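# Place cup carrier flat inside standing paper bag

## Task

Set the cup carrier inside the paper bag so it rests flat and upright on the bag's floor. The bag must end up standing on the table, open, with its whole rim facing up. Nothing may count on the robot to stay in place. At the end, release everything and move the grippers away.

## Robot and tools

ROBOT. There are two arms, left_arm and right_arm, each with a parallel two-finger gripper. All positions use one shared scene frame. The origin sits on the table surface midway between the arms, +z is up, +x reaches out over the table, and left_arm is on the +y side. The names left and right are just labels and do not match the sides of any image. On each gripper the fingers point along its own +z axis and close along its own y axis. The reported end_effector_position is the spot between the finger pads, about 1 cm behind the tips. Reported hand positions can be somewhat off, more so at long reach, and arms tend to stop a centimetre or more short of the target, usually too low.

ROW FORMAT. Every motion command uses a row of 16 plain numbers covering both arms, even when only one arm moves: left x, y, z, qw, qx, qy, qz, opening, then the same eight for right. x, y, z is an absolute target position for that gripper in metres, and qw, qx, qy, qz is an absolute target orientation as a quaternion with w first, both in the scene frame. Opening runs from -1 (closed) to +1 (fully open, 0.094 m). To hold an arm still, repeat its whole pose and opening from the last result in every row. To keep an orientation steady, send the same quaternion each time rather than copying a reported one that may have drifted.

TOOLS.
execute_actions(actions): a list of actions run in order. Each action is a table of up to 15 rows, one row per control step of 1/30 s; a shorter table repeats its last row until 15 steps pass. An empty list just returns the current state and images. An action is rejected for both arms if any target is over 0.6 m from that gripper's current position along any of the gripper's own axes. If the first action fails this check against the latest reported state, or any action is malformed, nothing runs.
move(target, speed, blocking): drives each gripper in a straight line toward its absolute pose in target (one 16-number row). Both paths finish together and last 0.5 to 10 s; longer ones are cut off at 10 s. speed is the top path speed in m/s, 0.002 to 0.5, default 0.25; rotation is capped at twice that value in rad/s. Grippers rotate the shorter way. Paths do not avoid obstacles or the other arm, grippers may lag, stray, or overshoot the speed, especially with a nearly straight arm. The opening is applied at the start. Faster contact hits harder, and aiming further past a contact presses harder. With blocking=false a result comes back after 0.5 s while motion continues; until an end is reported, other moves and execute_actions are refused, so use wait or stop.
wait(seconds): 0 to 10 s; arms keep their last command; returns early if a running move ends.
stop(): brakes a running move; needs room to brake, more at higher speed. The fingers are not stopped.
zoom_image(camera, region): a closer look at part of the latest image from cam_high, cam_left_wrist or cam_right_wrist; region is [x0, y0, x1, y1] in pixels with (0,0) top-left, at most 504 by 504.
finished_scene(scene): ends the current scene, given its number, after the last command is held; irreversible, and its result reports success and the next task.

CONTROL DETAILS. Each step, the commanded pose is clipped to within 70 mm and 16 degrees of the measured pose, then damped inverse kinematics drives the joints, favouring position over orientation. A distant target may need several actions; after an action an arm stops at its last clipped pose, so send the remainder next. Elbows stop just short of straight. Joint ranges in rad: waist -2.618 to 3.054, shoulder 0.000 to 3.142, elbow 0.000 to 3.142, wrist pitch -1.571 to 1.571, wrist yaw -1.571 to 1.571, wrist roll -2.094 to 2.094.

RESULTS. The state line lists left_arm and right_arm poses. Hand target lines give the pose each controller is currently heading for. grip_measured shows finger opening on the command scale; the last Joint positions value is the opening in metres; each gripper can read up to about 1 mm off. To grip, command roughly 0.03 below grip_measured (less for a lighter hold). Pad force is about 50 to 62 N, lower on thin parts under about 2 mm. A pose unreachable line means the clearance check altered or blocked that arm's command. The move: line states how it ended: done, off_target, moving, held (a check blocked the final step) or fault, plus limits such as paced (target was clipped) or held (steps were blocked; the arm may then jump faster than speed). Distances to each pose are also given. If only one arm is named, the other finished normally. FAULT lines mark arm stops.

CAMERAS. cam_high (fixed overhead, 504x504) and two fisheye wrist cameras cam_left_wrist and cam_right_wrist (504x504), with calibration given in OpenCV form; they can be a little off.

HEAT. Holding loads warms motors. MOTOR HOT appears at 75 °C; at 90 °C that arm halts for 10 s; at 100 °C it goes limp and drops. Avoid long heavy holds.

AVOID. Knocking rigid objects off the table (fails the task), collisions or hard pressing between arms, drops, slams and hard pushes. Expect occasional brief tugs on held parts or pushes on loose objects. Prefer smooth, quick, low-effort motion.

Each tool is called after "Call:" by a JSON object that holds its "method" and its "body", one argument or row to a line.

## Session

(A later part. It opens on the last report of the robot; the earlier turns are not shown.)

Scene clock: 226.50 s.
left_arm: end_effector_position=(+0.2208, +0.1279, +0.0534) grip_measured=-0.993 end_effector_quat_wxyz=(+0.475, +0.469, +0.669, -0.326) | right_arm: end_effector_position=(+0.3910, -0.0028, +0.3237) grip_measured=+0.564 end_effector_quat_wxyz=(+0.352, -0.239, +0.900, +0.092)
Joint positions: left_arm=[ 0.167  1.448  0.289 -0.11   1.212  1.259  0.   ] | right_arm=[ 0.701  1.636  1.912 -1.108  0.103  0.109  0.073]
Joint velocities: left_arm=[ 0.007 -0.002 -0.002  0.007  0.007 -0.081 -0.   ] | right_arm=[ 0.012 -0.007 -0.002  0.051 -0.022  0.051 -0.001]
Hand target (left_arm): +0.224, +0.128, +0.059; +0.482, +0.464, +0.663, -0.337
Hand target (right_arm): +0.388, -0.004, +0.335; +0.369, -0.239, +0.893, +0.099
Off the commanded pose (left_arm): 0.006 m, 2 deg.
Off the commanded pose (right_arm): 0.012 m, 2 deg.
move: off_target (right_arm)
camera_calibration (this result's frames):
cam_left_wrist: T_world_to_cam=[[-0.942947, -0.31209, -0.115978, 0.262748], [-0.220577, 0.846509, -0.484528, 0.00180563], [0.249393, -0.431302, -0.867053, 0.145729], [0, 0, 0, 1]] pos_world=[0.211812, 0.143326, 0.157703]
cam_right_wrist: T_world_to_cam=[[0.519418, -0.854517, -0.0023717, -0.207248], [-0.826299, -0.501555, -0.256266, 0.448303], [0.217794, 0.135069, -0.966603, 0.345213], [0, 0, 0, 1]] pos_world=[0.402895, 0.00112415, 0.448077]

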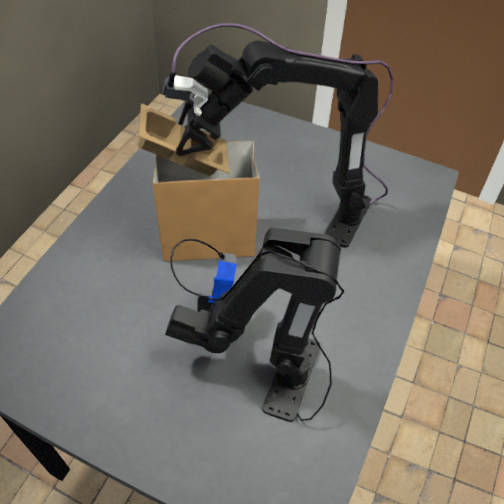

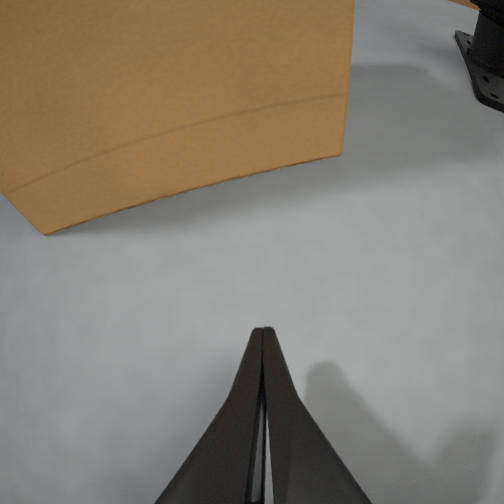

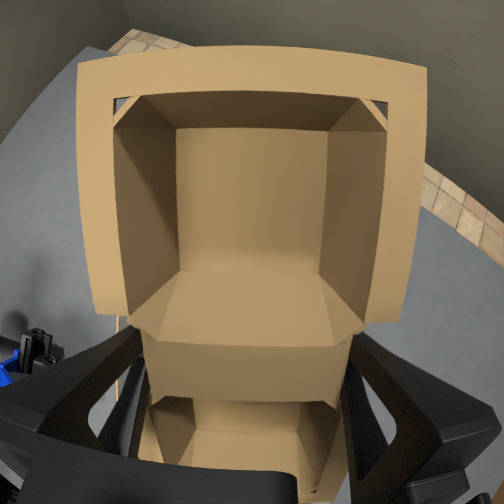

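Call:
{"method": "move", "body": {
  "target": [0.224,0.128,0.059,0.4815,0.4640,0.6627,-0.3372,-1, 0.381,0.008,0.337,0.3696,-0.2391,0.8924,0.0991,0.535],
  "speed": 0.03
}}

Call:
{"method": "zoom_image", "body": {
  "camera": "cam_high",
  "region": [120, 60, 280, 220]
}}

Call:
{"method": "zoom_image", "body": {
  "camera": "cam_right_wrist",
  "region": [60, 290, 440, 504]
}}

Scene clock: 245.27 s.
left_arm: end_effector_position=(+0.2208, +0.1279, +0.0533) grip_measured=-0.993 end_effector_quat_wxyz=(+0.475, +0.469, +0.669, -0.326) | right_arm: end_effector_position=(+0.3830, +0.0081, +0.3242) grip_measured=+0.564 end_effector_quat_wxyz=(+0.353, -0.244, +0.898, +0.095)
Joint positions: left_arm=[ 0.167  1.448  0.289 -0.11   1.211  1.259  0.   ] | right_arm=[ 0.74   1.636  1.912 -1.106  0.12   0.129  0.073]
Joint velocities: left_arm=[-0.002 -0.017  0.007  0.037  0.007  0.022  0.   ] | right_arm=[ 0.012 -0.007  0.002 -0.066 -0.007  0.022  0.001]
Hand target (left_arm): +0.224, +0.128, +0.059; +0.482, +0.464, +0.663, -0.337
Hand target (right_arm): +0.381, +0.008, +0.337; +0.369, -0.239, +0.892, +0.100
Off the commanded pose (left_arm): 0.007 m, 2 deg.
Off the commanded pose (right_arm): 0.013 m, 2 deg.
move: off_target (right_arm)
camera_calibration (this result's frames):
cam_left_wrist: T_world_to_cam=[[-0.942897, -0.312222, -0.11603, 0.262783], [-0.220856, 0.846801, -0.483891, 0.00169543], [0.249336, -0.430633, -0.867402, 0.145587], [0, 0, 0, 1]] pos_world=[0.211852, 0.143306, 0.157594]
cam_right_wrist: T_world_to_cam=[[0.530282, -0.847812, -0.00402752, -0.197447], [-0.819276, -0.5112, -0.259734, 0.44586], [0.218147, 0.141032, -0.965672, 0.345466], [0, 0, 0, 1]] pos_world=[0.394623, 0.011804, 0.448616]

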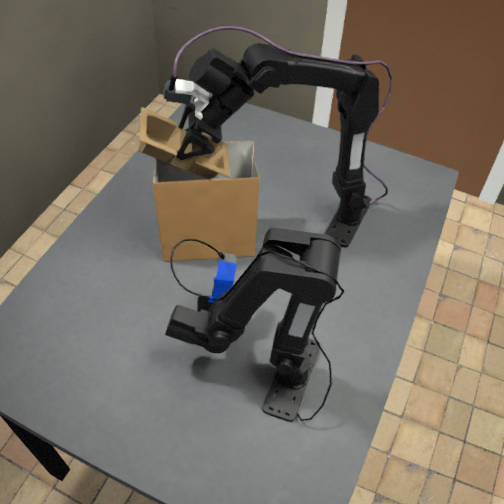

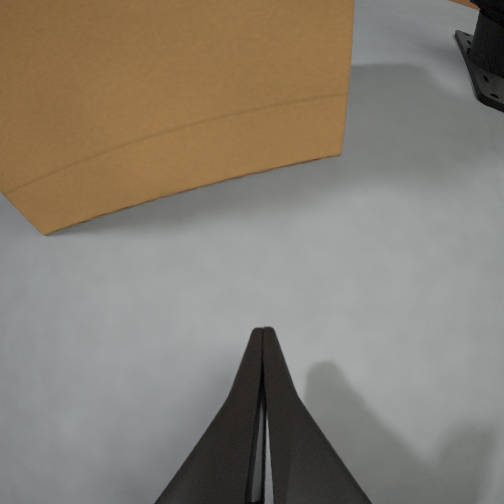

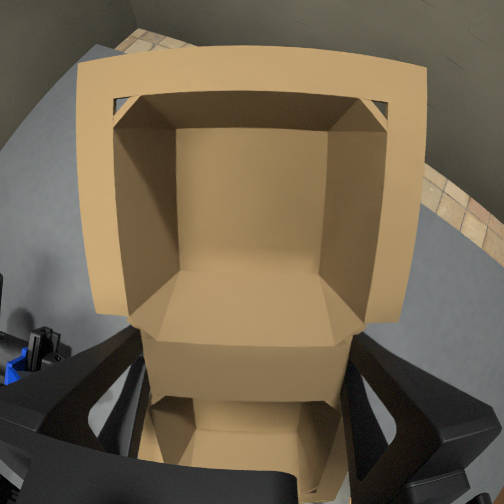

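Region (120, 60, 280, 220) of cam_high's 504x504 image, scaled by 3.150, with more detail than that image has.

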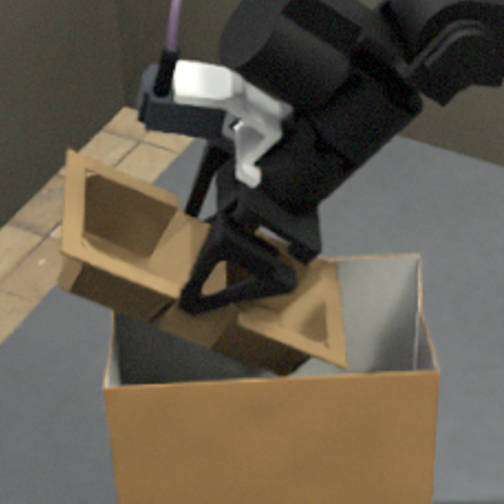

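Region (60, 290, 440, 504) of cam_right_wrist's 504x504 image, scaled by 1.326, with more detail than that image has; it fills the top 284 rows of this view, and the rest is white.

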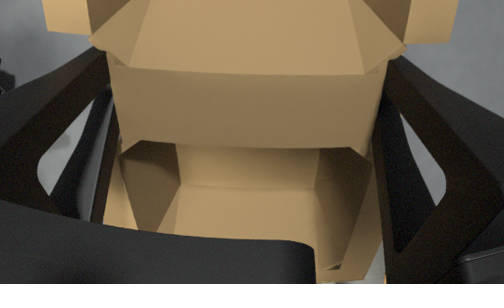

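Call:
{"method": "move", "body": {
  "target": [0.224,0.128,0.059,0.4815,0.4640,0.6627,-0.3372,-1, 0.354,-0.008,0.300,0.3065,-0.2454,0.9160,0.0821,0.535],
  "speed": 0.04
}}

Call:
{"method": "zoom_image", "body": {
  "camera": "cam_high",
  "region": [120, 60, 280, 220]
}}

Scene clock: 256.77 s.
left_arm: end_effector_position=(+0.2208, +0.1279, +0.0533) grip_measured=-0.993 end_effector_quat_wxyz=(+0.475, +0.469, +0.669, -0.326) | right_arm: end_effector_position=(+0.3617, -0.0066, +0.2940) grip_measured=+0.564 end_effector_quat_wxyz=(+0.302, -0.244, +0.918, +0.076)
Joint positions: left_arm=[ 0.167  1.448  0.289 -0.11   1.212  1.259  0.   ] | right_arm=[ 0.747  1.6    1.822 -1.17   0.122  0.154  0.073]
Joint velocities: left_arm=[ 0.007 -0.017 -0.007  0.007 -0.007  0.007  0.   ] | right_arm=[ 0.012  0.002 -0.022 -0.022  0.081 -0.051 -0.001]
Hand target (left_arm): +0.224, +0.128, +0.059; +0.482, +0.464, +0.663, -0.337
Hand target (right_arm): +0.354, -0.008, +0.300; +0.306, -0.245, +0.916, +0.082
Off the commanded pose (left_arm): 0.007 m, 2 deg.
Off the commanded pose (right_arm): 0.010 m, 1 deg.
move: done
camera_calibration (this result's frames):
cam_left_wrist: T_world_to_cam=[[-0.942922, -0.312156, -0.116004, 0.262766], [-0.220717, 0.846655, -0.48421, 0.00175052], [0.249364, -0.430968, -0.867228, 0.145658], [0, 0, 0, 1]] pos_world=[0.211832, 0.143316, 0.157648]
cam_right_wrist: T_world_to_cam=[[0.518557, -0.855043, 0.000184807, -0.195808], [-0.845928, -0.51306, -0.145518, 0.389021], [0.124519, 0.0753029, -0.989356, 0.363466], [0, 0, 0, 1]] pos_world=[0.385362, 0.00479666, 0.416243]

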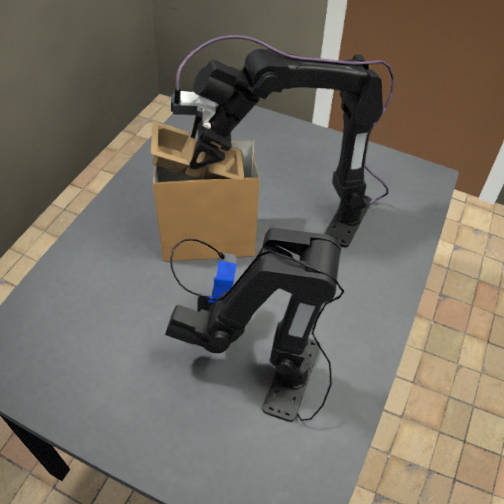

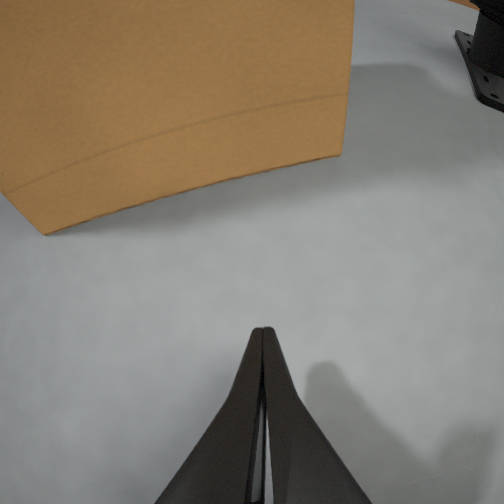

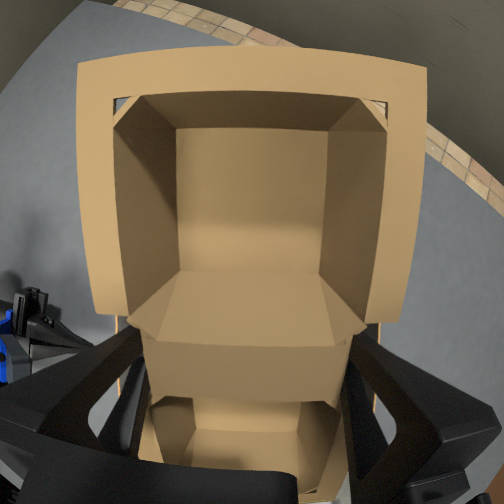

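Region (120, 60, 280, 220) of cam_high's 504x504 image, scaled by 3.150, with more detail than that image has.

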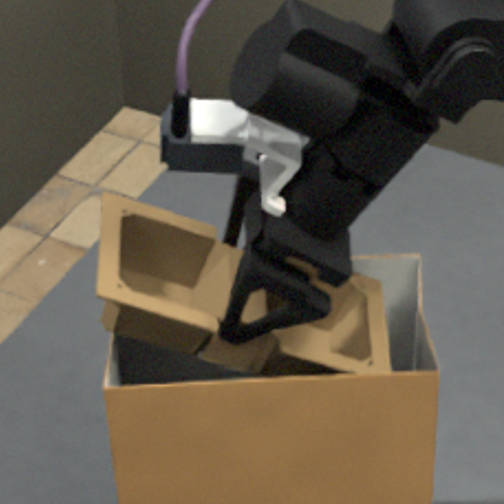

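Call:
{"method": "move", "body": {
  "target": [0.224,0.128,0.059,0.4815,0.4640,0.6627,-0.3372,-1, 0.340,-0.016,0.272,0.2824,-0.2475,0.9237,0.0757,0.535],
  "speed": 0.04
}}

Call:
{"method": "zoom_image", "body": {
  "camera": "cam_high",
  "region": [120, 60, 280, 220]
}}

Scene clock: 265.80 s.
left_arm: end_effector_position=(+0.2208, +0.1279, +0.0533) grip_measured=-0.993 end_effector_quat_wxyz=(+0.475, +0.469, +0.669, -0.326) | right_arm: end_effector_position=(+0.3433, -0.0182, +0.2633) grip_measured=+0.564 end_effector_quat_wxyz=(+0.267, -0.248, +0.929, +0.064)
Joint positions: left_arm=[ 0.167  1.448  0.289 -0.11   1.212  1.259  0.   ] | right_arm=[ 0.753  1.544  1.679 -1.16   0.117  0.165  0.073]
Joint velocities: left_arm=[ 0.012 -0.022 -0.002 -0.022 -0.037  0.007 -0.   ] | right_arm=[-0.002 -0.007 -0.022  0.022 -0.007 -0.051 -0.001]
Hand target (left_arm): +0.224, +0.128, +0.059; +0.482, +0.464, +0.663, -0.337
Hand target (right_arm): +0.340, -0.016, +0.271; +0.282, -0.247, +0.924, +0.075
Off the commanded pose (left_arm): 0.007 m, 2 deg.
Off the commanded pose (right_arm): 0.010 m, 2 deg.
move: done
camera_calibration (this result's frames):
cam_left_wrist: T_world_to_cam=[[-0.942922, -0.312156, -0.116004, 0.262766], [-0.220717, 0.846655, -0.48421, 0.00175052], [0.249364, -0.430968, -0.867228, 0.145658], [0, 0, 0, 1]] pos_world=[0.211832, 0.143316, 0.157648]
cam_right_wrist: T_world_to_cam=[[0.518821, -0.854877, 0.00297873, -0.197041], [-0.852703, -0.517744, -0.0695526, 0.345295], [0.0610012, 0.0335454, -0.997574, 0.359473], [0, 0, 0, 1]] pos_world=[0.374735, -0.00173047, 0.383204]

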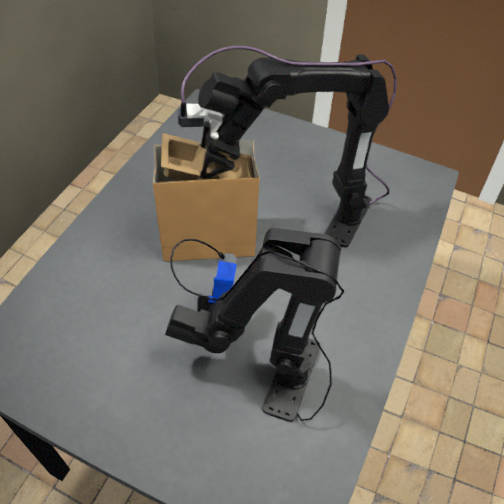

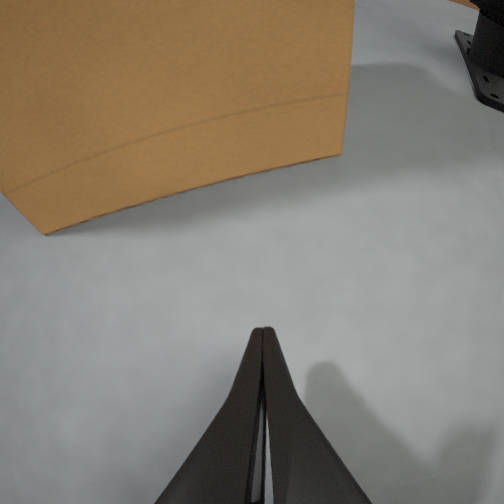

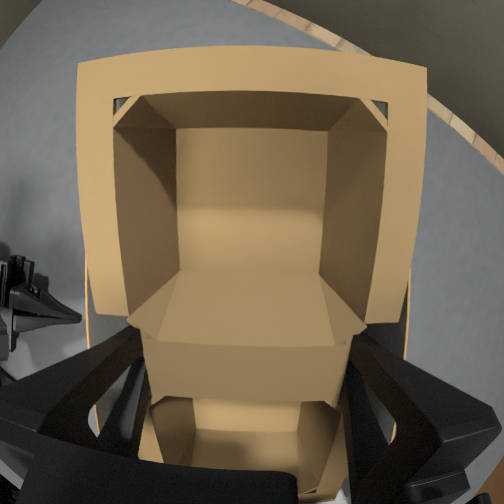

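Region (120, 60, 280, 220) of cam_high's 504x504 image, scaled by 3.150, with more detail than that image has.

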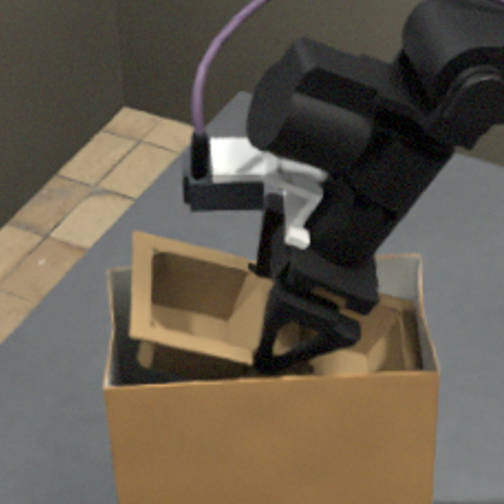

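Call:
{"method": "move", "body": {
  "target": [0.224,0.128,0.059,0.4815,0.4640,0.6627,-0.3372,-1, 0.349,-0.0105,0.228,0.25,-0.25,0.9330,0.0670,0.535],
  "speed": 0.04
}}

Call:
{"method": "zoom_image", "body": {
  "camera": "cam_high",
  "region": [120, 60, 280, 220]
}}

Scene clock: 275.87 s.
left_arm: end_effector_position=(+0.2208, +0.1279, +0.0533) grip_measured=-0.993 end_effector_quat_wxyz=(+0.475, +0.469, +0.669, -0.326) | right_arm: end_effector_position=(+0.3459, -0.0118, +0.2310) grip_measured=+0.564 end_effector_quat_wxyz=(+0.248, -0.253, +0.933, +0.064)
Joint positions: left_arm=[ 0.167  1.448  0.289 -0.11   1.212  1.259  0.   ] | right_arm=[ 0.753  1.563  1.582 -1.082  0.1    0.166  0.073]
Joint velocities: left_arm=[-0.012 -0.017  0.002  0.022  0.066 -0.037  0.   ] | right_arm=[ 0.007 -0.002 -0.012 -0.007  0.081 -0.007  0.   ]
Hand target (left_arm): +0.224, +0.128, +0.059; +0.482, +0.464, +0.663, -0.337
Hand target (right_arm): +0.349, -0.010, +0.228; +0.250, -0.250, +0.933, +0.067
Off the commanded pose (left_arm): 0.007 m, 2 deg.
Off the commanded pose (right_arm): 0.004 m, 1 deg.
move: done
camera_calibration (this result's frames):
cam_left_wrist: T_world_to_cam=[[-0.942922, -0.312156, -0.116004, 0.262766], [-0.220717, 0.846655, -0.48421, 0.00175052], [0.249364, -0.430968, -0.867228, 0.145658], [0, 0, 0, 1]] pos_world=[0.211832, 0.143316, 0.157648]
cam_right_wrist: T_world_to_cam=[[0.526008, -0.850459, -0.00596168, -0.193173], [-0.850164, -0.525608, -0.0309499, 0.338723], [0.0231881, 0.0213483, -0.999503, 0.340202], [0, 0, 0, 1]] pos_world=[0.381692, 0.00648713, 0.349365]

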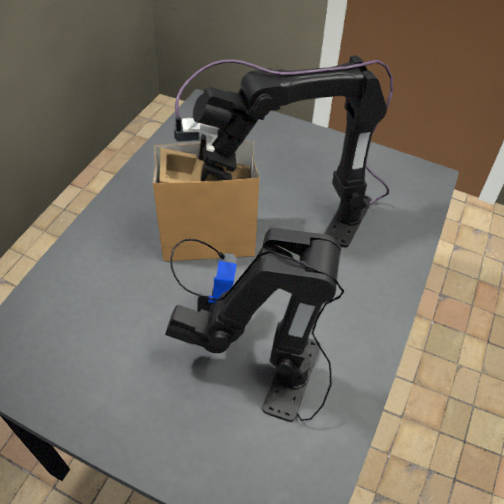

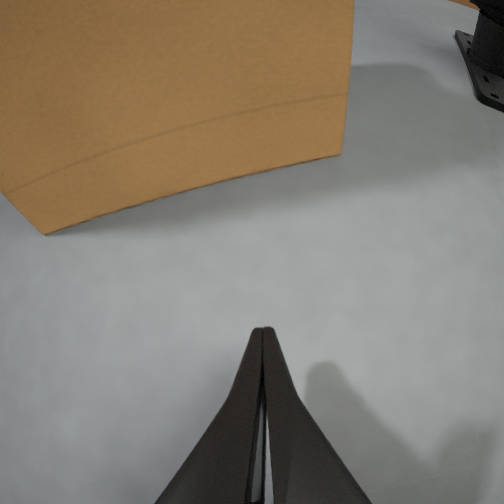

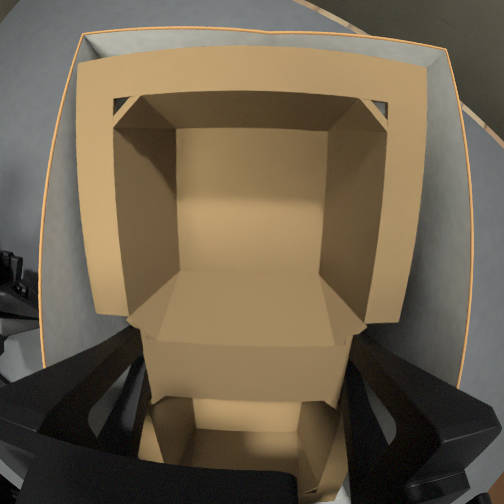

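Region (120, 60, 280, 220) of cam_high's 504x504 image, scaled by 3.150, with more detail than that image has.

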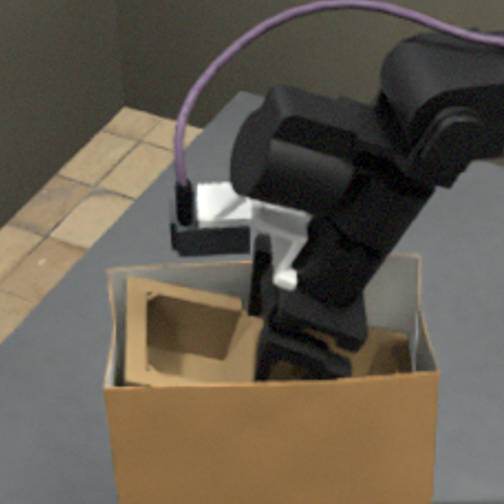

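Call:
{"method": "move", "body": {
  "target": [0.224,0.128,0.059,0.4815,0.4640,0.6627,-0.3372,-1, 0.351,-0.0145,0.165,0.1681,-0.2466,0.9534,0.0435,0.535],
  "speed": 0.05
}}

Call:
{"method": "zoom_image", "body": {
  "camera": "cam_high",
  "region": [120, 80, 280, 270]
}}

Scene clock: 286.37 s.
left_arm: end_effector_position=(+0.2208, +0.1279, +0.0533) grip_measured=-0.993 end_effector_quat_wxyz=(+0.475, +0.469, +0.669, -0.326) | right_arm: end_effector_position=(+0.3482, -0.0134, +0.1692) grip_measured=+0.564 end_effector_quat_wxyz=(+0.168, -0.252, +0.952, +0.041)
Joint positions: left_arm=[ 0.167  1.448  0.289 -0.11   1.212  1.259  0.   ] | right_arm=[ 0.732  1.681  1.528 -1.077  0.069  0.169  0.073]
Joint velocities: left_arm=[ 0.007  0.002  0.012 -0.051 -0.007 -0.051  0.   ] | right_arm=[-0.012 -0.012 -0.002  0.022 -0.081  0.007 -0.   ]
Hand target (left_arm): +0.224, +0.128, +0.059; +0.482, +0.464, +0.663, -0.337
Hand target (right_arm): +0.351, -0.014, +0.165; +0.168, -0.246, +0.954, +0.043
Off the commanded pose (left_arm): 0.007 m, 2 deg.
Off the commanded pose (right_arm): 0.005 m, 1 deg.
move: done
camera_calibration (this result's frames):
cam_left_wrist: T_world_to_cam=[[-0.942922, -0.312156, -0.116004, 0.262766], [-0.220717, 0.846655, -0.48421, 0.00175052], [0.249364, -0.430968, -0.867228, 0.145658], [0, 0, 0, 1]] pos_world=[0.211832, 0.143316, 0.157648]
cam_right_wrist: T_world_to_cam=[[0.514654, -0.857358, -0.00830683, -0.191839], [-0.848505, -0.510683, 0.138717, 0.308767], [-0.123172, -0.0643426, -0.990297, 0.326671], [0, 0, 0, 1]] pos_world=[0.400958, 0.0142266, 0.279077]

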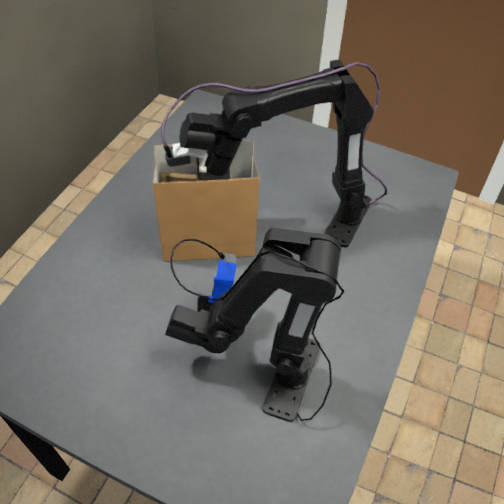

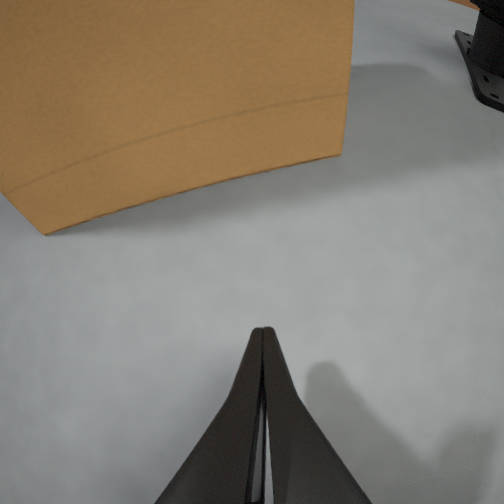

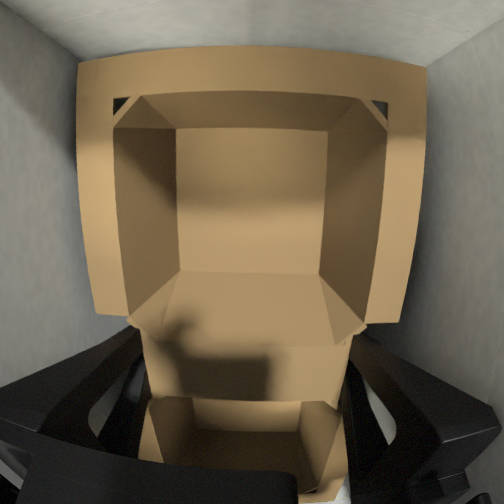

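Region (120, 80, 280, 270) of cam_high's 504x504 image, scaled by 2.653, with more detail than that image has; it fills the left 424 columns of this view, and the rest is white.

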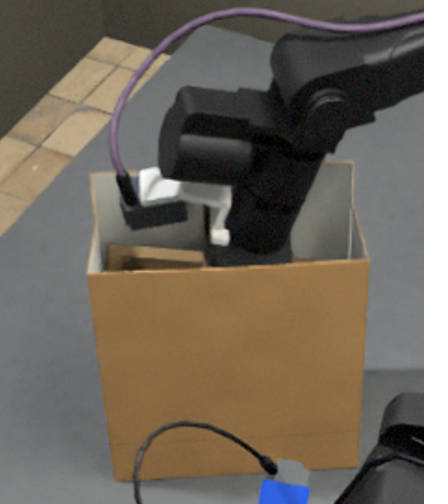

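Call:
{"method": "move", "body": {
  "target": [0.224,0.128,0.059,0.4815,0.4640,0.6627,-0.3372,-1, 0.350,-0.015,0.085,0.1012,-0.2490,0.9628,0.0262,0.535],
  "speed": 0.05
}}

Call:
{"method": "zoom_image", "body": {
  "camera": "cam_high",
  "region": [120, 80, 280, 270]
}}

Scene clock: 291.20 s.
left_arm: end_effector_position=(+0.2208, +0.1279, +0.0533) grip_measured=-0.993 end_effector_quat_wxyz=(+0.475, +0.469, +0.669, -0.326) | right_arm: end_effector_position=(+0.3481, -0.0132, +0.0895) grip_measured=+0.564 end_effector_quat_wxyz=(+0.101, -0.252, +0.962, +0.023)
Joint positions: left_arm=[ 0.167  1.448  0.289 -0.11   1.212  1.259  0.   ] | right_arm=[ 0.72   1.817  1.41  -0.96   0.042  0.169  0.073]
Joint velocities: left_arm=[-0.012  0.002  0.002  0.081  0.066 -0.066 -0.   ] | right_arm=[-0.007 -0.002 -0.002 -0.066 -0.051  0.037 -0.001]
Hand target (left_arm): +0.224, +0.128, +0.059; +0.482, +0.464, +0.663, -0.336
Hand target (right_arm): +0.350, -0.015, +0.086; +0.101, -0.248, +0.963, +0.025
Off the commanded pose (left_arm): 0.007 m, 2 deg.
Off the commanded pose (right_arm): 0.005 m, 1 deg.
move: done
camera_calibration (this result's frames):
cam_left_wrist: T_world_to_cam=[[-0.942922, -0.312156, -0.116004, 0.262766], [-0.220717, 0.846655, -0.48421, 0.00175052], [0.249364, -0.430968, -0.867228, 0.145658], [0, 0, 0, 1]] pos_world=[0.211832, 0.143316, 0.157648]
cam_right_wrist: T_world_to_cam=[[0.509399, -0.860439, -0.0125839, -0.190092], [-0.8256, -0.492793, 0.274846, 0.299995], [-0.242689, -0.129617, -0.961406, 0.285909], [0, 0, 0, 1]] pos_world=[0.413896, 0.0213316, 0.190031]

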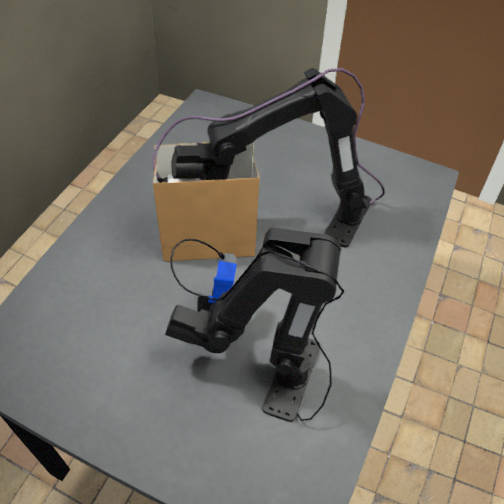

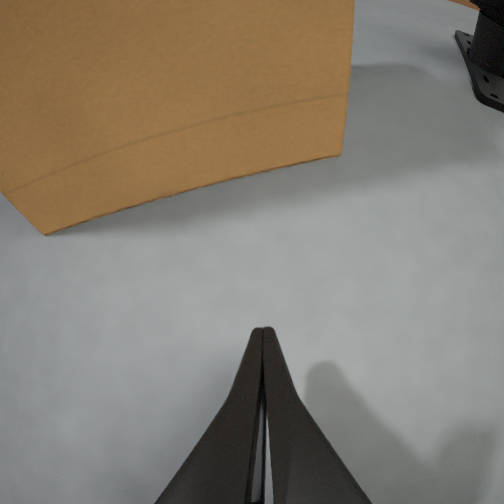

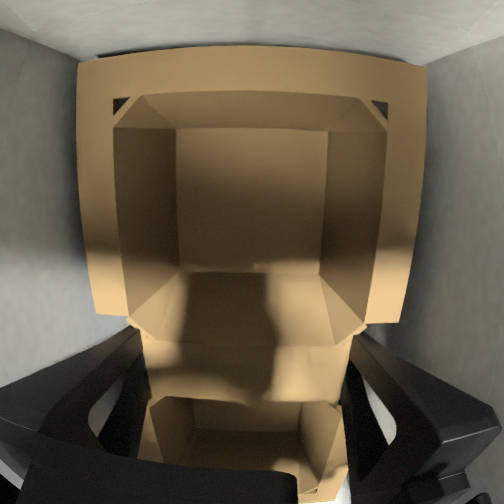

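Region (120, 80, 280, 270) of cam_high's 504x504 image, scaled by 2.653, with more detail than that image has; it fills the left 424 columns of this view, and the rest is white.

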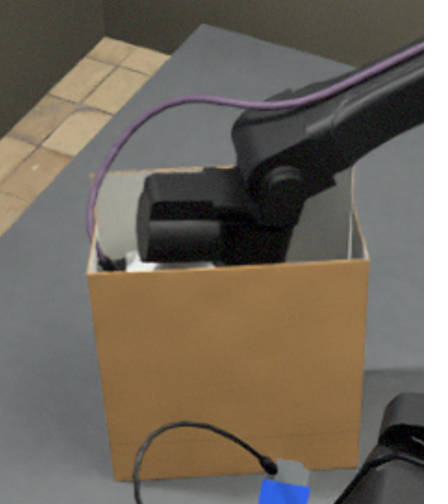

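Call:
{"method": "move", "body": {
  "target": [0.224,0.128,0.059,0.4815,0.4640,0.6627,-0.3372,-1, 0.350,-0.015,0.040,0.0844,-0.2494,0.9645,0.0218,0.535],
  "speed": 0.035
}}

Call:
{"method": "zoom_image", "body": {
  "camera": "cam_high",
  "region": [120, 80, 280, 270]
}}

Scene clock: 298.37 s.
left_arm: end_effector_position=(+0.2208, +0.1279, +0.0533) grip_measured=-0.993 end_effector_quat_wxyz=(+0.475, +0.469, +0.669, -0.326) | right_arm: end_effector_position=(+0.3491, -0.0127, +0.0450) grip_measured=+0.564 end_effector_quat_wxyz=(+0.085, -0.251, +0.964, +0.020)
Joint positions: left_arm=[ 0.167  1.448  0.289 -0.11   1.212  1.259  0.   ] | right_arm=[ 0.716  1.889  1.328 -0.837  0.034  0.169  0.073]
Joint velocities: left_arm=[-0.007  0.002 -0.032 -0.007  0.051  0.007 -0.   ] | right_arm=[ 0.002 -0.007 -0.017  0.022 -0.007 -0.037  0.002]
Hand target (left_arm): +0.224, +0.128, +0.059; +0.482, +0.464, +0.663, -0.337
Hand target (right_arm): +0.350, -0.015, +0.040; +0.084, -0.249, +0.965, +0.022
Off the commanded pose (left_arm): 0.007 m, 2 deg.
Off the commanded pose (right_arm): 0.006 m, 0 deg.
move: done
camera_calibration (this result's frames):
cam_left_wrist: T_world_to_cam=[[-0.942922, -0.312156, -0.116004, 0.262766], [-0.220717, 0.846655, -0.48421, 0.00175052], [0.249364, -0.430968, -0.867228, 0.145658], [0, 0, 0, 1]] pos_world=[0.211832, 0.143316, 0.157648]
cam_right_wrist: T_world_to_cam=[[0.506604, -0.862045, -0.0152056, -0.189671], [-0.818459, -0.486385, 0.305868, 0.309439], [-0.271067, -0.142509, -0.951953, 0.252765], [0, 0, 0, 1]] pos_world=[0.417867, 0.0230223, 0.143089]

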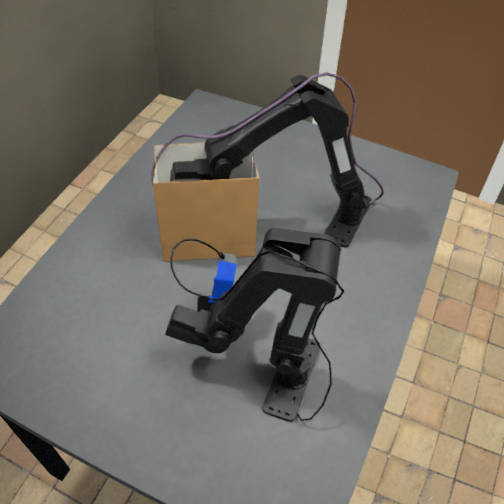

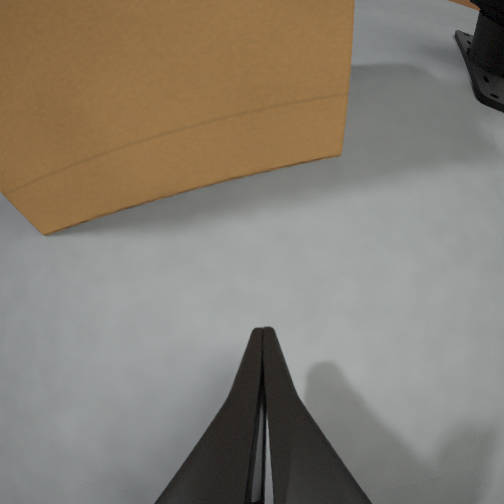

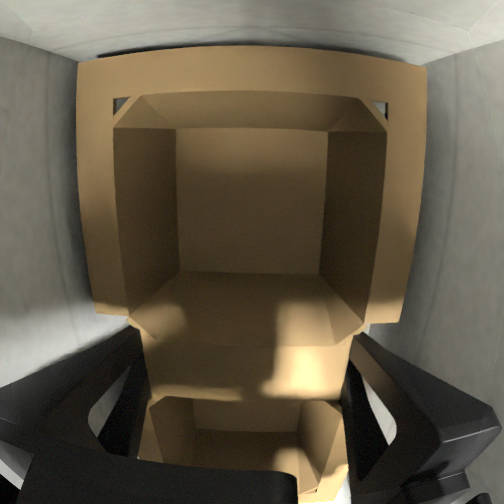

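Region (120, 80, 280, 270) of cam_high's 504x504 image, scaled by 2.653, with more detail than that image has; it fills the left 424 columns of this view, and the rest is white.

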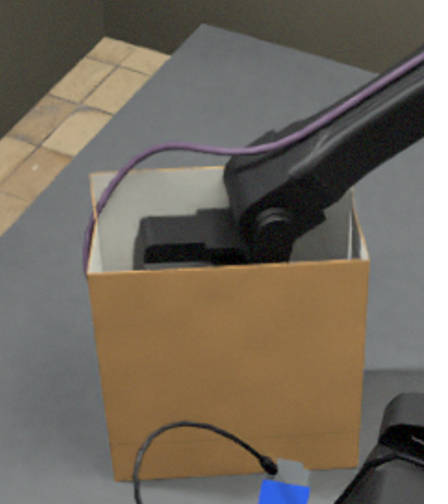

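Call:
{"method": "execute_actions", "body": {
  "actions": [
    [[0.224,0.128,0.059,0.4815,0.4640,0.6627,-0.3372,-1, 0.350,-0.015,0.039,0.0844,-0.2494,0.9645,0.0218,0.535],[0.224,0.128,0.059,0.4815,0.4640,0.6627,-0.3372,-1, 0.350,-0.015,0.038,0.0844,-0.2494,0.9645,0.0218,0.535],[0.224,0.128,0.059,0.4815,0.4640,0.6627,-0.3372,-1, 0.350,-0.015,0.037,0.0844,-0.2494,0.9645,0.0218,0.535],[0.224,0.128,0.059,0.4815,0.4640,0.6627,-0.3372,-1, 0.350,-0.015,0.036,0.0844,-0.2494,0.9645,0.0218,0.535],[0.224,0.128,0.059,0.4815,0.4640,0.6627,-0.3372,-1, 0.350,-0.015,0.035,0.0844,-0.2494,0.9645,0.0218,0.535]]
  ]
}}

Scene clock: 306.03 s.
left_arm: end_effector_position=(+0.2208, +0.1279, +0.0534) grip_measured=-0.993 end_effector_quat_wxyz=(+0.475, +0.469, +0.669, -0.326) | right_arm: end_effector_position=(+0.3504, -0.0114, +0.0434) grip_measured=+0.564 end_effector_quat_wxyz=(+0.090, -0.251, +0.963, +0.023)
Joint positions: left_arm=[ 0.167  1.448  0.289 -0.11   1.212  1.259  0.   ] | right_arm=[ 0.716  1.889  1.319 -0.819  0.033  0.169  0.073]
Joint velocities: left_arm=[-0.017 -0.002 -0.002 -0.007  0.007  0.007 -0.001] | right_arm=[ 0.007 -0.007 -0.012  0.066 -0.066  0.007 -0.001]
Hand target (left_arm): +0.224, +0.128, +0.059; +0.482, +0.464, +0.663, -0.337
Hand target (right_arm): +0.350, -0.015, +0.035; +0.084, -0.249, +0.964, +0.022
Off the commanded pose (left_arm): 0.006 m, 2 deg.
Off the commanded pose (right_arm): 0.009 m, 1 deg.
camera_calibration (this result's frames):
cam_left_wrist: T_world_to_cam=[[-0.942947, -0.31209, -0.115978, 0.262748], [-0.220577, 0.846509, -0.484528, 0.00180563], [0.249393, -0.431302, -0.867053, 0.145729], [0, 0, 0, 1]] pos_world=[0.211812, 0.143326, 0.157703]
cam_right_wrist: T_world_to_cam=[[0.506898, -0.861821, -0.0178697, -0.1892], [-0.820553, -0.48877, 0.296306, 0.312747], [-0.264097, -0.135534, -0.954926, 0.249584], [0, 0, 0, 1]] pos_world=[0.418446, 0.0236317, 0.142284]

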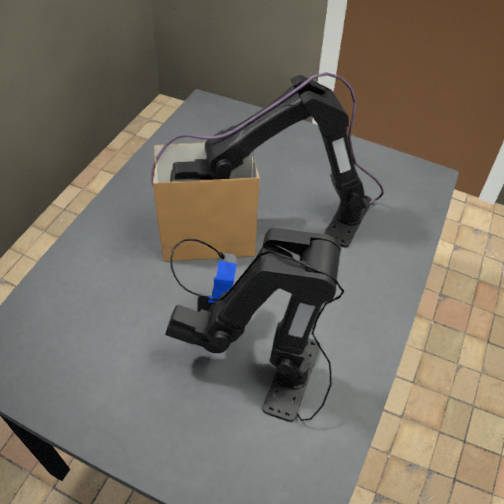

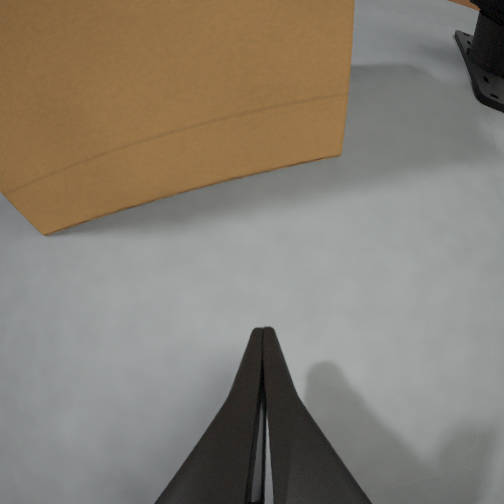

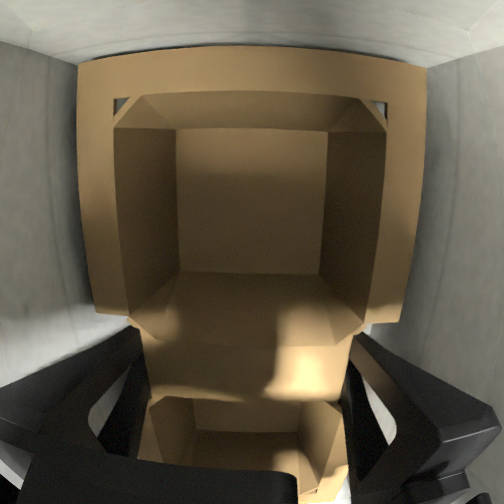

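Call:
{"method": "execute_actions", "body": {
  "actions": [
    [[0.224,0.128,0.059,0.4815,0.4640,0.6627,-0.3372,-1, 0.350,-0.014,0.038,0.0844,-0.2494,0.9645,0.0218,0.58],[0.224,0.128,0.059,0.4815,0.4640,0.6627,-0.3372,-1, 0.350,-0.014,0.038,0.0844,-0.2494,0.9645,0.0218,0.58],[0.224,0.128,0.059,0.4815,0.4640,0.6627,-0.3372,-1, 0.350,-0.014,0.038,0.0844,-0.2494,0.9645,0.0218,0.60],[0.224,0.128,0.059,0.4815,0.4640,0.6627,-0.3372,-1, 0.350,-0.014,0.038,0.0844,-0.2494,0.9645,0.0218,0.62],[0.224,0.128,0.059,0.4815,0.4640,0.6627,-0.3372,-1, 0.350,-0.014,0.038,0.0844,-0.2494,0.9645,0.0218,0.64],[0.224,0.128,0.059,0.4815,0.4640,0.6627,-0.3372,-1, 0.350,-0.014,0.038,0.0844,-0.2494,0.9645,0.0218,0.67]]
  ]
}}

Call:
{"method": "move", "body": {
  "target": [0.224,0.128,0.059,0.4815,0.4640,0.6627,-0.3372,-1, 0.350,-0.014,0.09,0.0844,-0.2494,0.9645,0.0218,0.67],
  "speed": 0.06
}}

Scene clock: 314.17 s.
left_arm: end_effector_position=(+0.2208, +0.1279, +0.0534) grip_measured=-0.993 end_effector_quat_wxyz=(+0.475, +0.469, +0.669, -0.326) | right_arm: end_effector_position=(+0.3504, -0.0114, +0.0434) grip_measured=+0.668 end_effector_quat_wxyz=(+0.090, -0.251, +0.963, +0.023)
Joint positions: left_arm=[ 0.167  1.448  0.289 -0.11   1.212  1.259  0.   ] | right_arm=[ 0.716  1.889  1.319 -0.819  0.033  0.169  0.078]
Joint velocities: left_arm=[-0.012 -0.007 -0.007 -0.007  0.051  0.037 -0.   ] | right_arm=[ 0.007  0.017  0.007 -0.007 -0.037 -0.081  0.001]
Hand target (left_arm): +0.224, +0.128, +0.059; +0.482, +0.464, +0.663, -0.337
Hand target (right_arm): +0.350, -0.014, +0.038; +0.084, -0.249, +0.964, +0.022
Off the commanded pose (left_arm): 0.006 m, 2 deg.
Off the commanded pose (right_arm): 0.006 m, 1 deg.
camera_calibration (this result's frames):
cam_left_wrist: T_world_to_cam=[[-0.942947, -0.31209, -0.115978, 0.262748], [-0.220577, 0.846509, -0.484528, 0.00180563], [0.249393, -0.431302, -0.867053, 0.145729], [0, 0, 0, 1]] pos_world=[0.211812, 0.143326, 0.157703]
cam_right_wrist: T_world_to_cam=[[0.506898, -0.861821, -0.0178697, -0.1892], [-0.820553, -0.48877, 0.296306, 0.312747], [-0.264097, -0.135534, -0.954926, 0.249584], [0, 0, 0, 1]] pos_world=[0.418446, 0.0236317, 0.142284]

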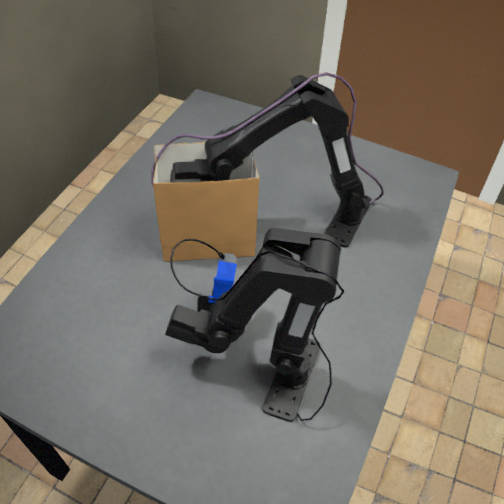

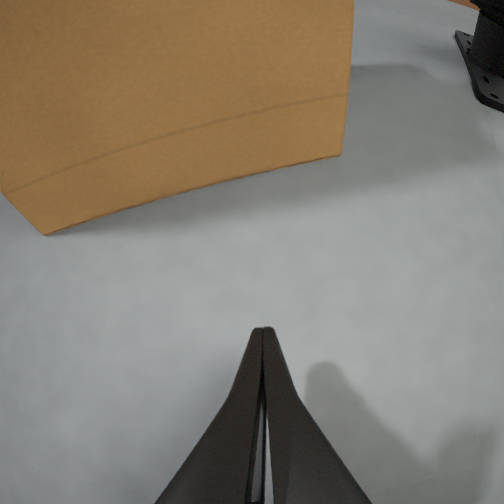

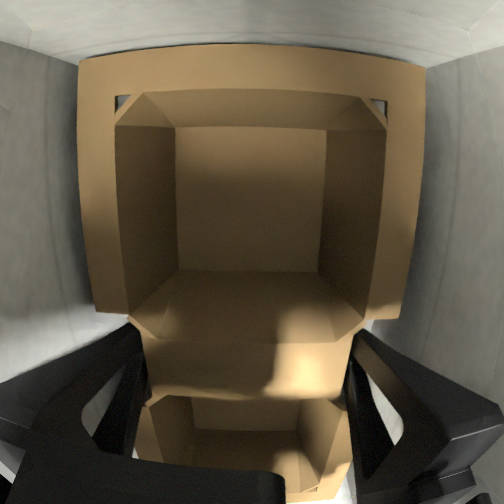

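Scene clock: 315.47 s.
left_arm: end_effector_position=(+0.2208, +0.1279, +0.0534) grip_measured=-0.993 end_effector_quat_wxyz=(+0.475, +0.469, +0.669, -0.326) | right_arm: end_effector_position=(+0.3419, -0.0183, +0.0721) grip_measured=+0.668 end_effector_quat_wxyz=(+0.063, -0.252, +0.966, +0.011)
Joint positions: left_arm=[ 0.167  1.448  0.289 -0.11   1.212  1.259  0.   ] | right_arm=[ 0.716  1.87   1.421 -0.997  0.033  0.169  0.078]
Joint velocities: left_arm=[ 0.002  0.012  0.007  0.081 -0.051 -0.022  0.   ] | right_arm=[-0.007 -0.002  0.002 -0.037  0.051 -0.022 -0.   ]
Hand target (left_arm): +0.224, +0.128, +0.059; +0.482, +0.464, +0.663, -0.337
Hand target (right_arm): +0.350, -0.014, +0.090; +0.085, -0.249, +0.964, +0.022
Off the commanded pose (left_arm): 0.006 m, 2 deg.
Off the commanded pose (right_arm): 0.020 m, 3 deg.
move: off_target (right_arm)
camera_calibration (this result's frames):
cam_left_wrist: T_world_to_cam=[[-0.942947, -0.31209, -0.115978, 0.262748], [-0.220577, 0.846509, -0.484528, 0.00180563], [0.249393, -0.431302, -0.867053, 0.145729], [0, 0, 0, 1]] pos_world=[0.211812, 0.143326, 0.157703]
cam_right_wrist: T_world_to_cam=[[0.506291, -0.862314, -0.00912652, -0.190767], [-0.805997, -0.476935, 0.350574, 0.285244], [-0.306658, -0.170136, -0.936491, 0.286337], [0, 0, 0, 1]] pos_world=[0.414297, 0.0202588, 0.166412]

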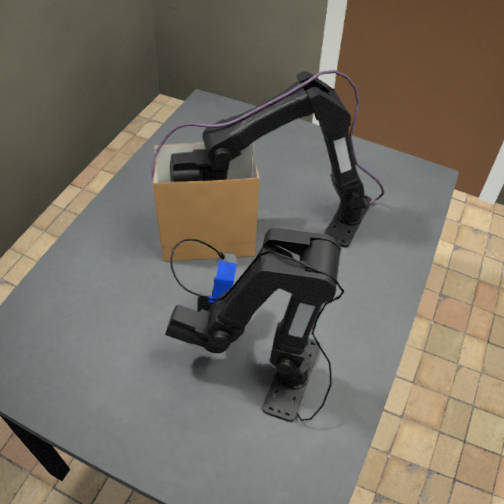

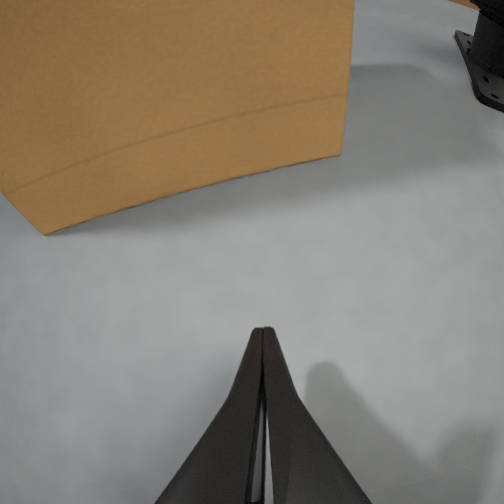

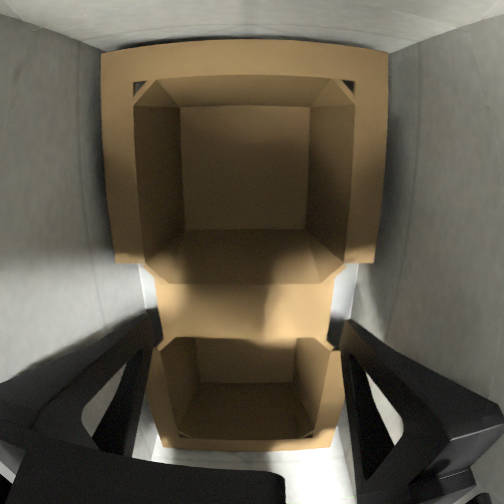

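Call:
{"method": "move", "body": {
  "target": [0.224,0.128,0.059,0.4815,0.4640,0.6627,-0.3372,-1, 0.350,-0.014,0.35,0.3470,-0.2338,0.9039,0.0897,0.0],
  "speed": 0.15
}}

Scene clock: 327.37 s.
left_arm: end_effector_position=(+0.2208, +0.1279, +0.0534) grip_measured=-0.993 end_effector_quat_wxyz=(+0.475, +0.469, +0.669, -0.326) | right_arm: end_effector_position=(+0.3521, -0.0144, +0.3336) grip_measured=+0.002 end_effector_quat_wxyz=(+0.329, -0.235, +0.910, +0.089)
Joint positions: left_arm=[ 0.167  1.448  0.289 -0.11   1.212  1.259  0.   ] | right_arm=[ 0.751  1.573  1.932 -1.245  0.128  0.167  0.047]
Joint velocities: left_arm=[ 0.002  0.002 -0.017 -0.007 -0.051 -0.051  0.001] | right_arm=[-0.012  0.002 -0.017  0.007 -0.007 -0.022  0.   ]
Hand target (left_arm): +0.224, +0.128, +0.059; +0.482, +0.464, +0.663, -0.337
Hand target (right_arm): +0.349, -0.015, +0.349; +0.346, -0.236, +0.903, +0.093
Off the commanded pose (left_arm): 0.006 m, 2 deg.
Off the commanded pose (right_arm): 0.016 m, 2 deg.
move: off_target (right_arm)
camera_calibration (this result's frames):
cam_left_wrist: T_world_to_cam=[[-0.942947, -0.31209, -0.115978, 0.262748], [-0.220577, 0.846509, -0.484528, 0.00180563], [0.249393, -0.431302, -0.867053, 0.145729], [0, 0, 0, 1]] pos_world=[0.211812, 0.143326, 0.157703]
cam_right_wrist: T_world_to_cam=[[0.510542, -0.859732, -0.0144297, -0.189875], [-0.842579, -0.496868, -0.207807, 0.402584], [0.171488, 0.118252, -0.978063, 0.384775], [0, 0, 0, 1]] pos_world=[0.370163, -0.00871091, 0.457254]

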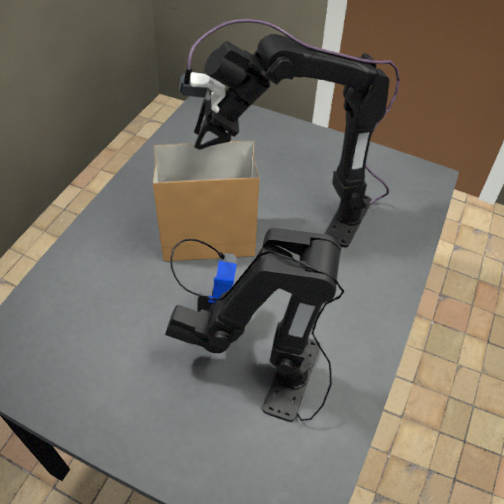

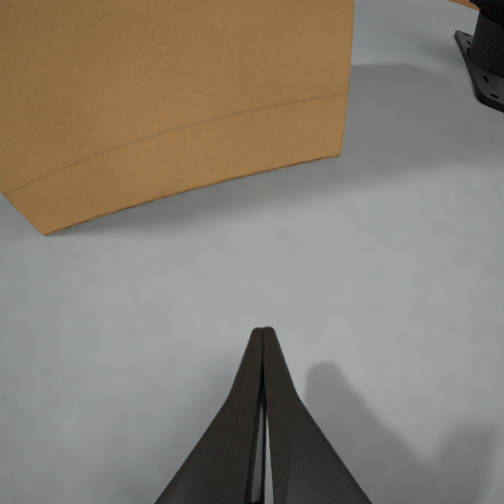

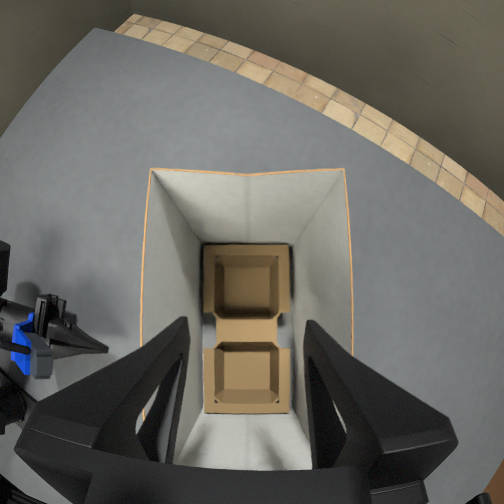

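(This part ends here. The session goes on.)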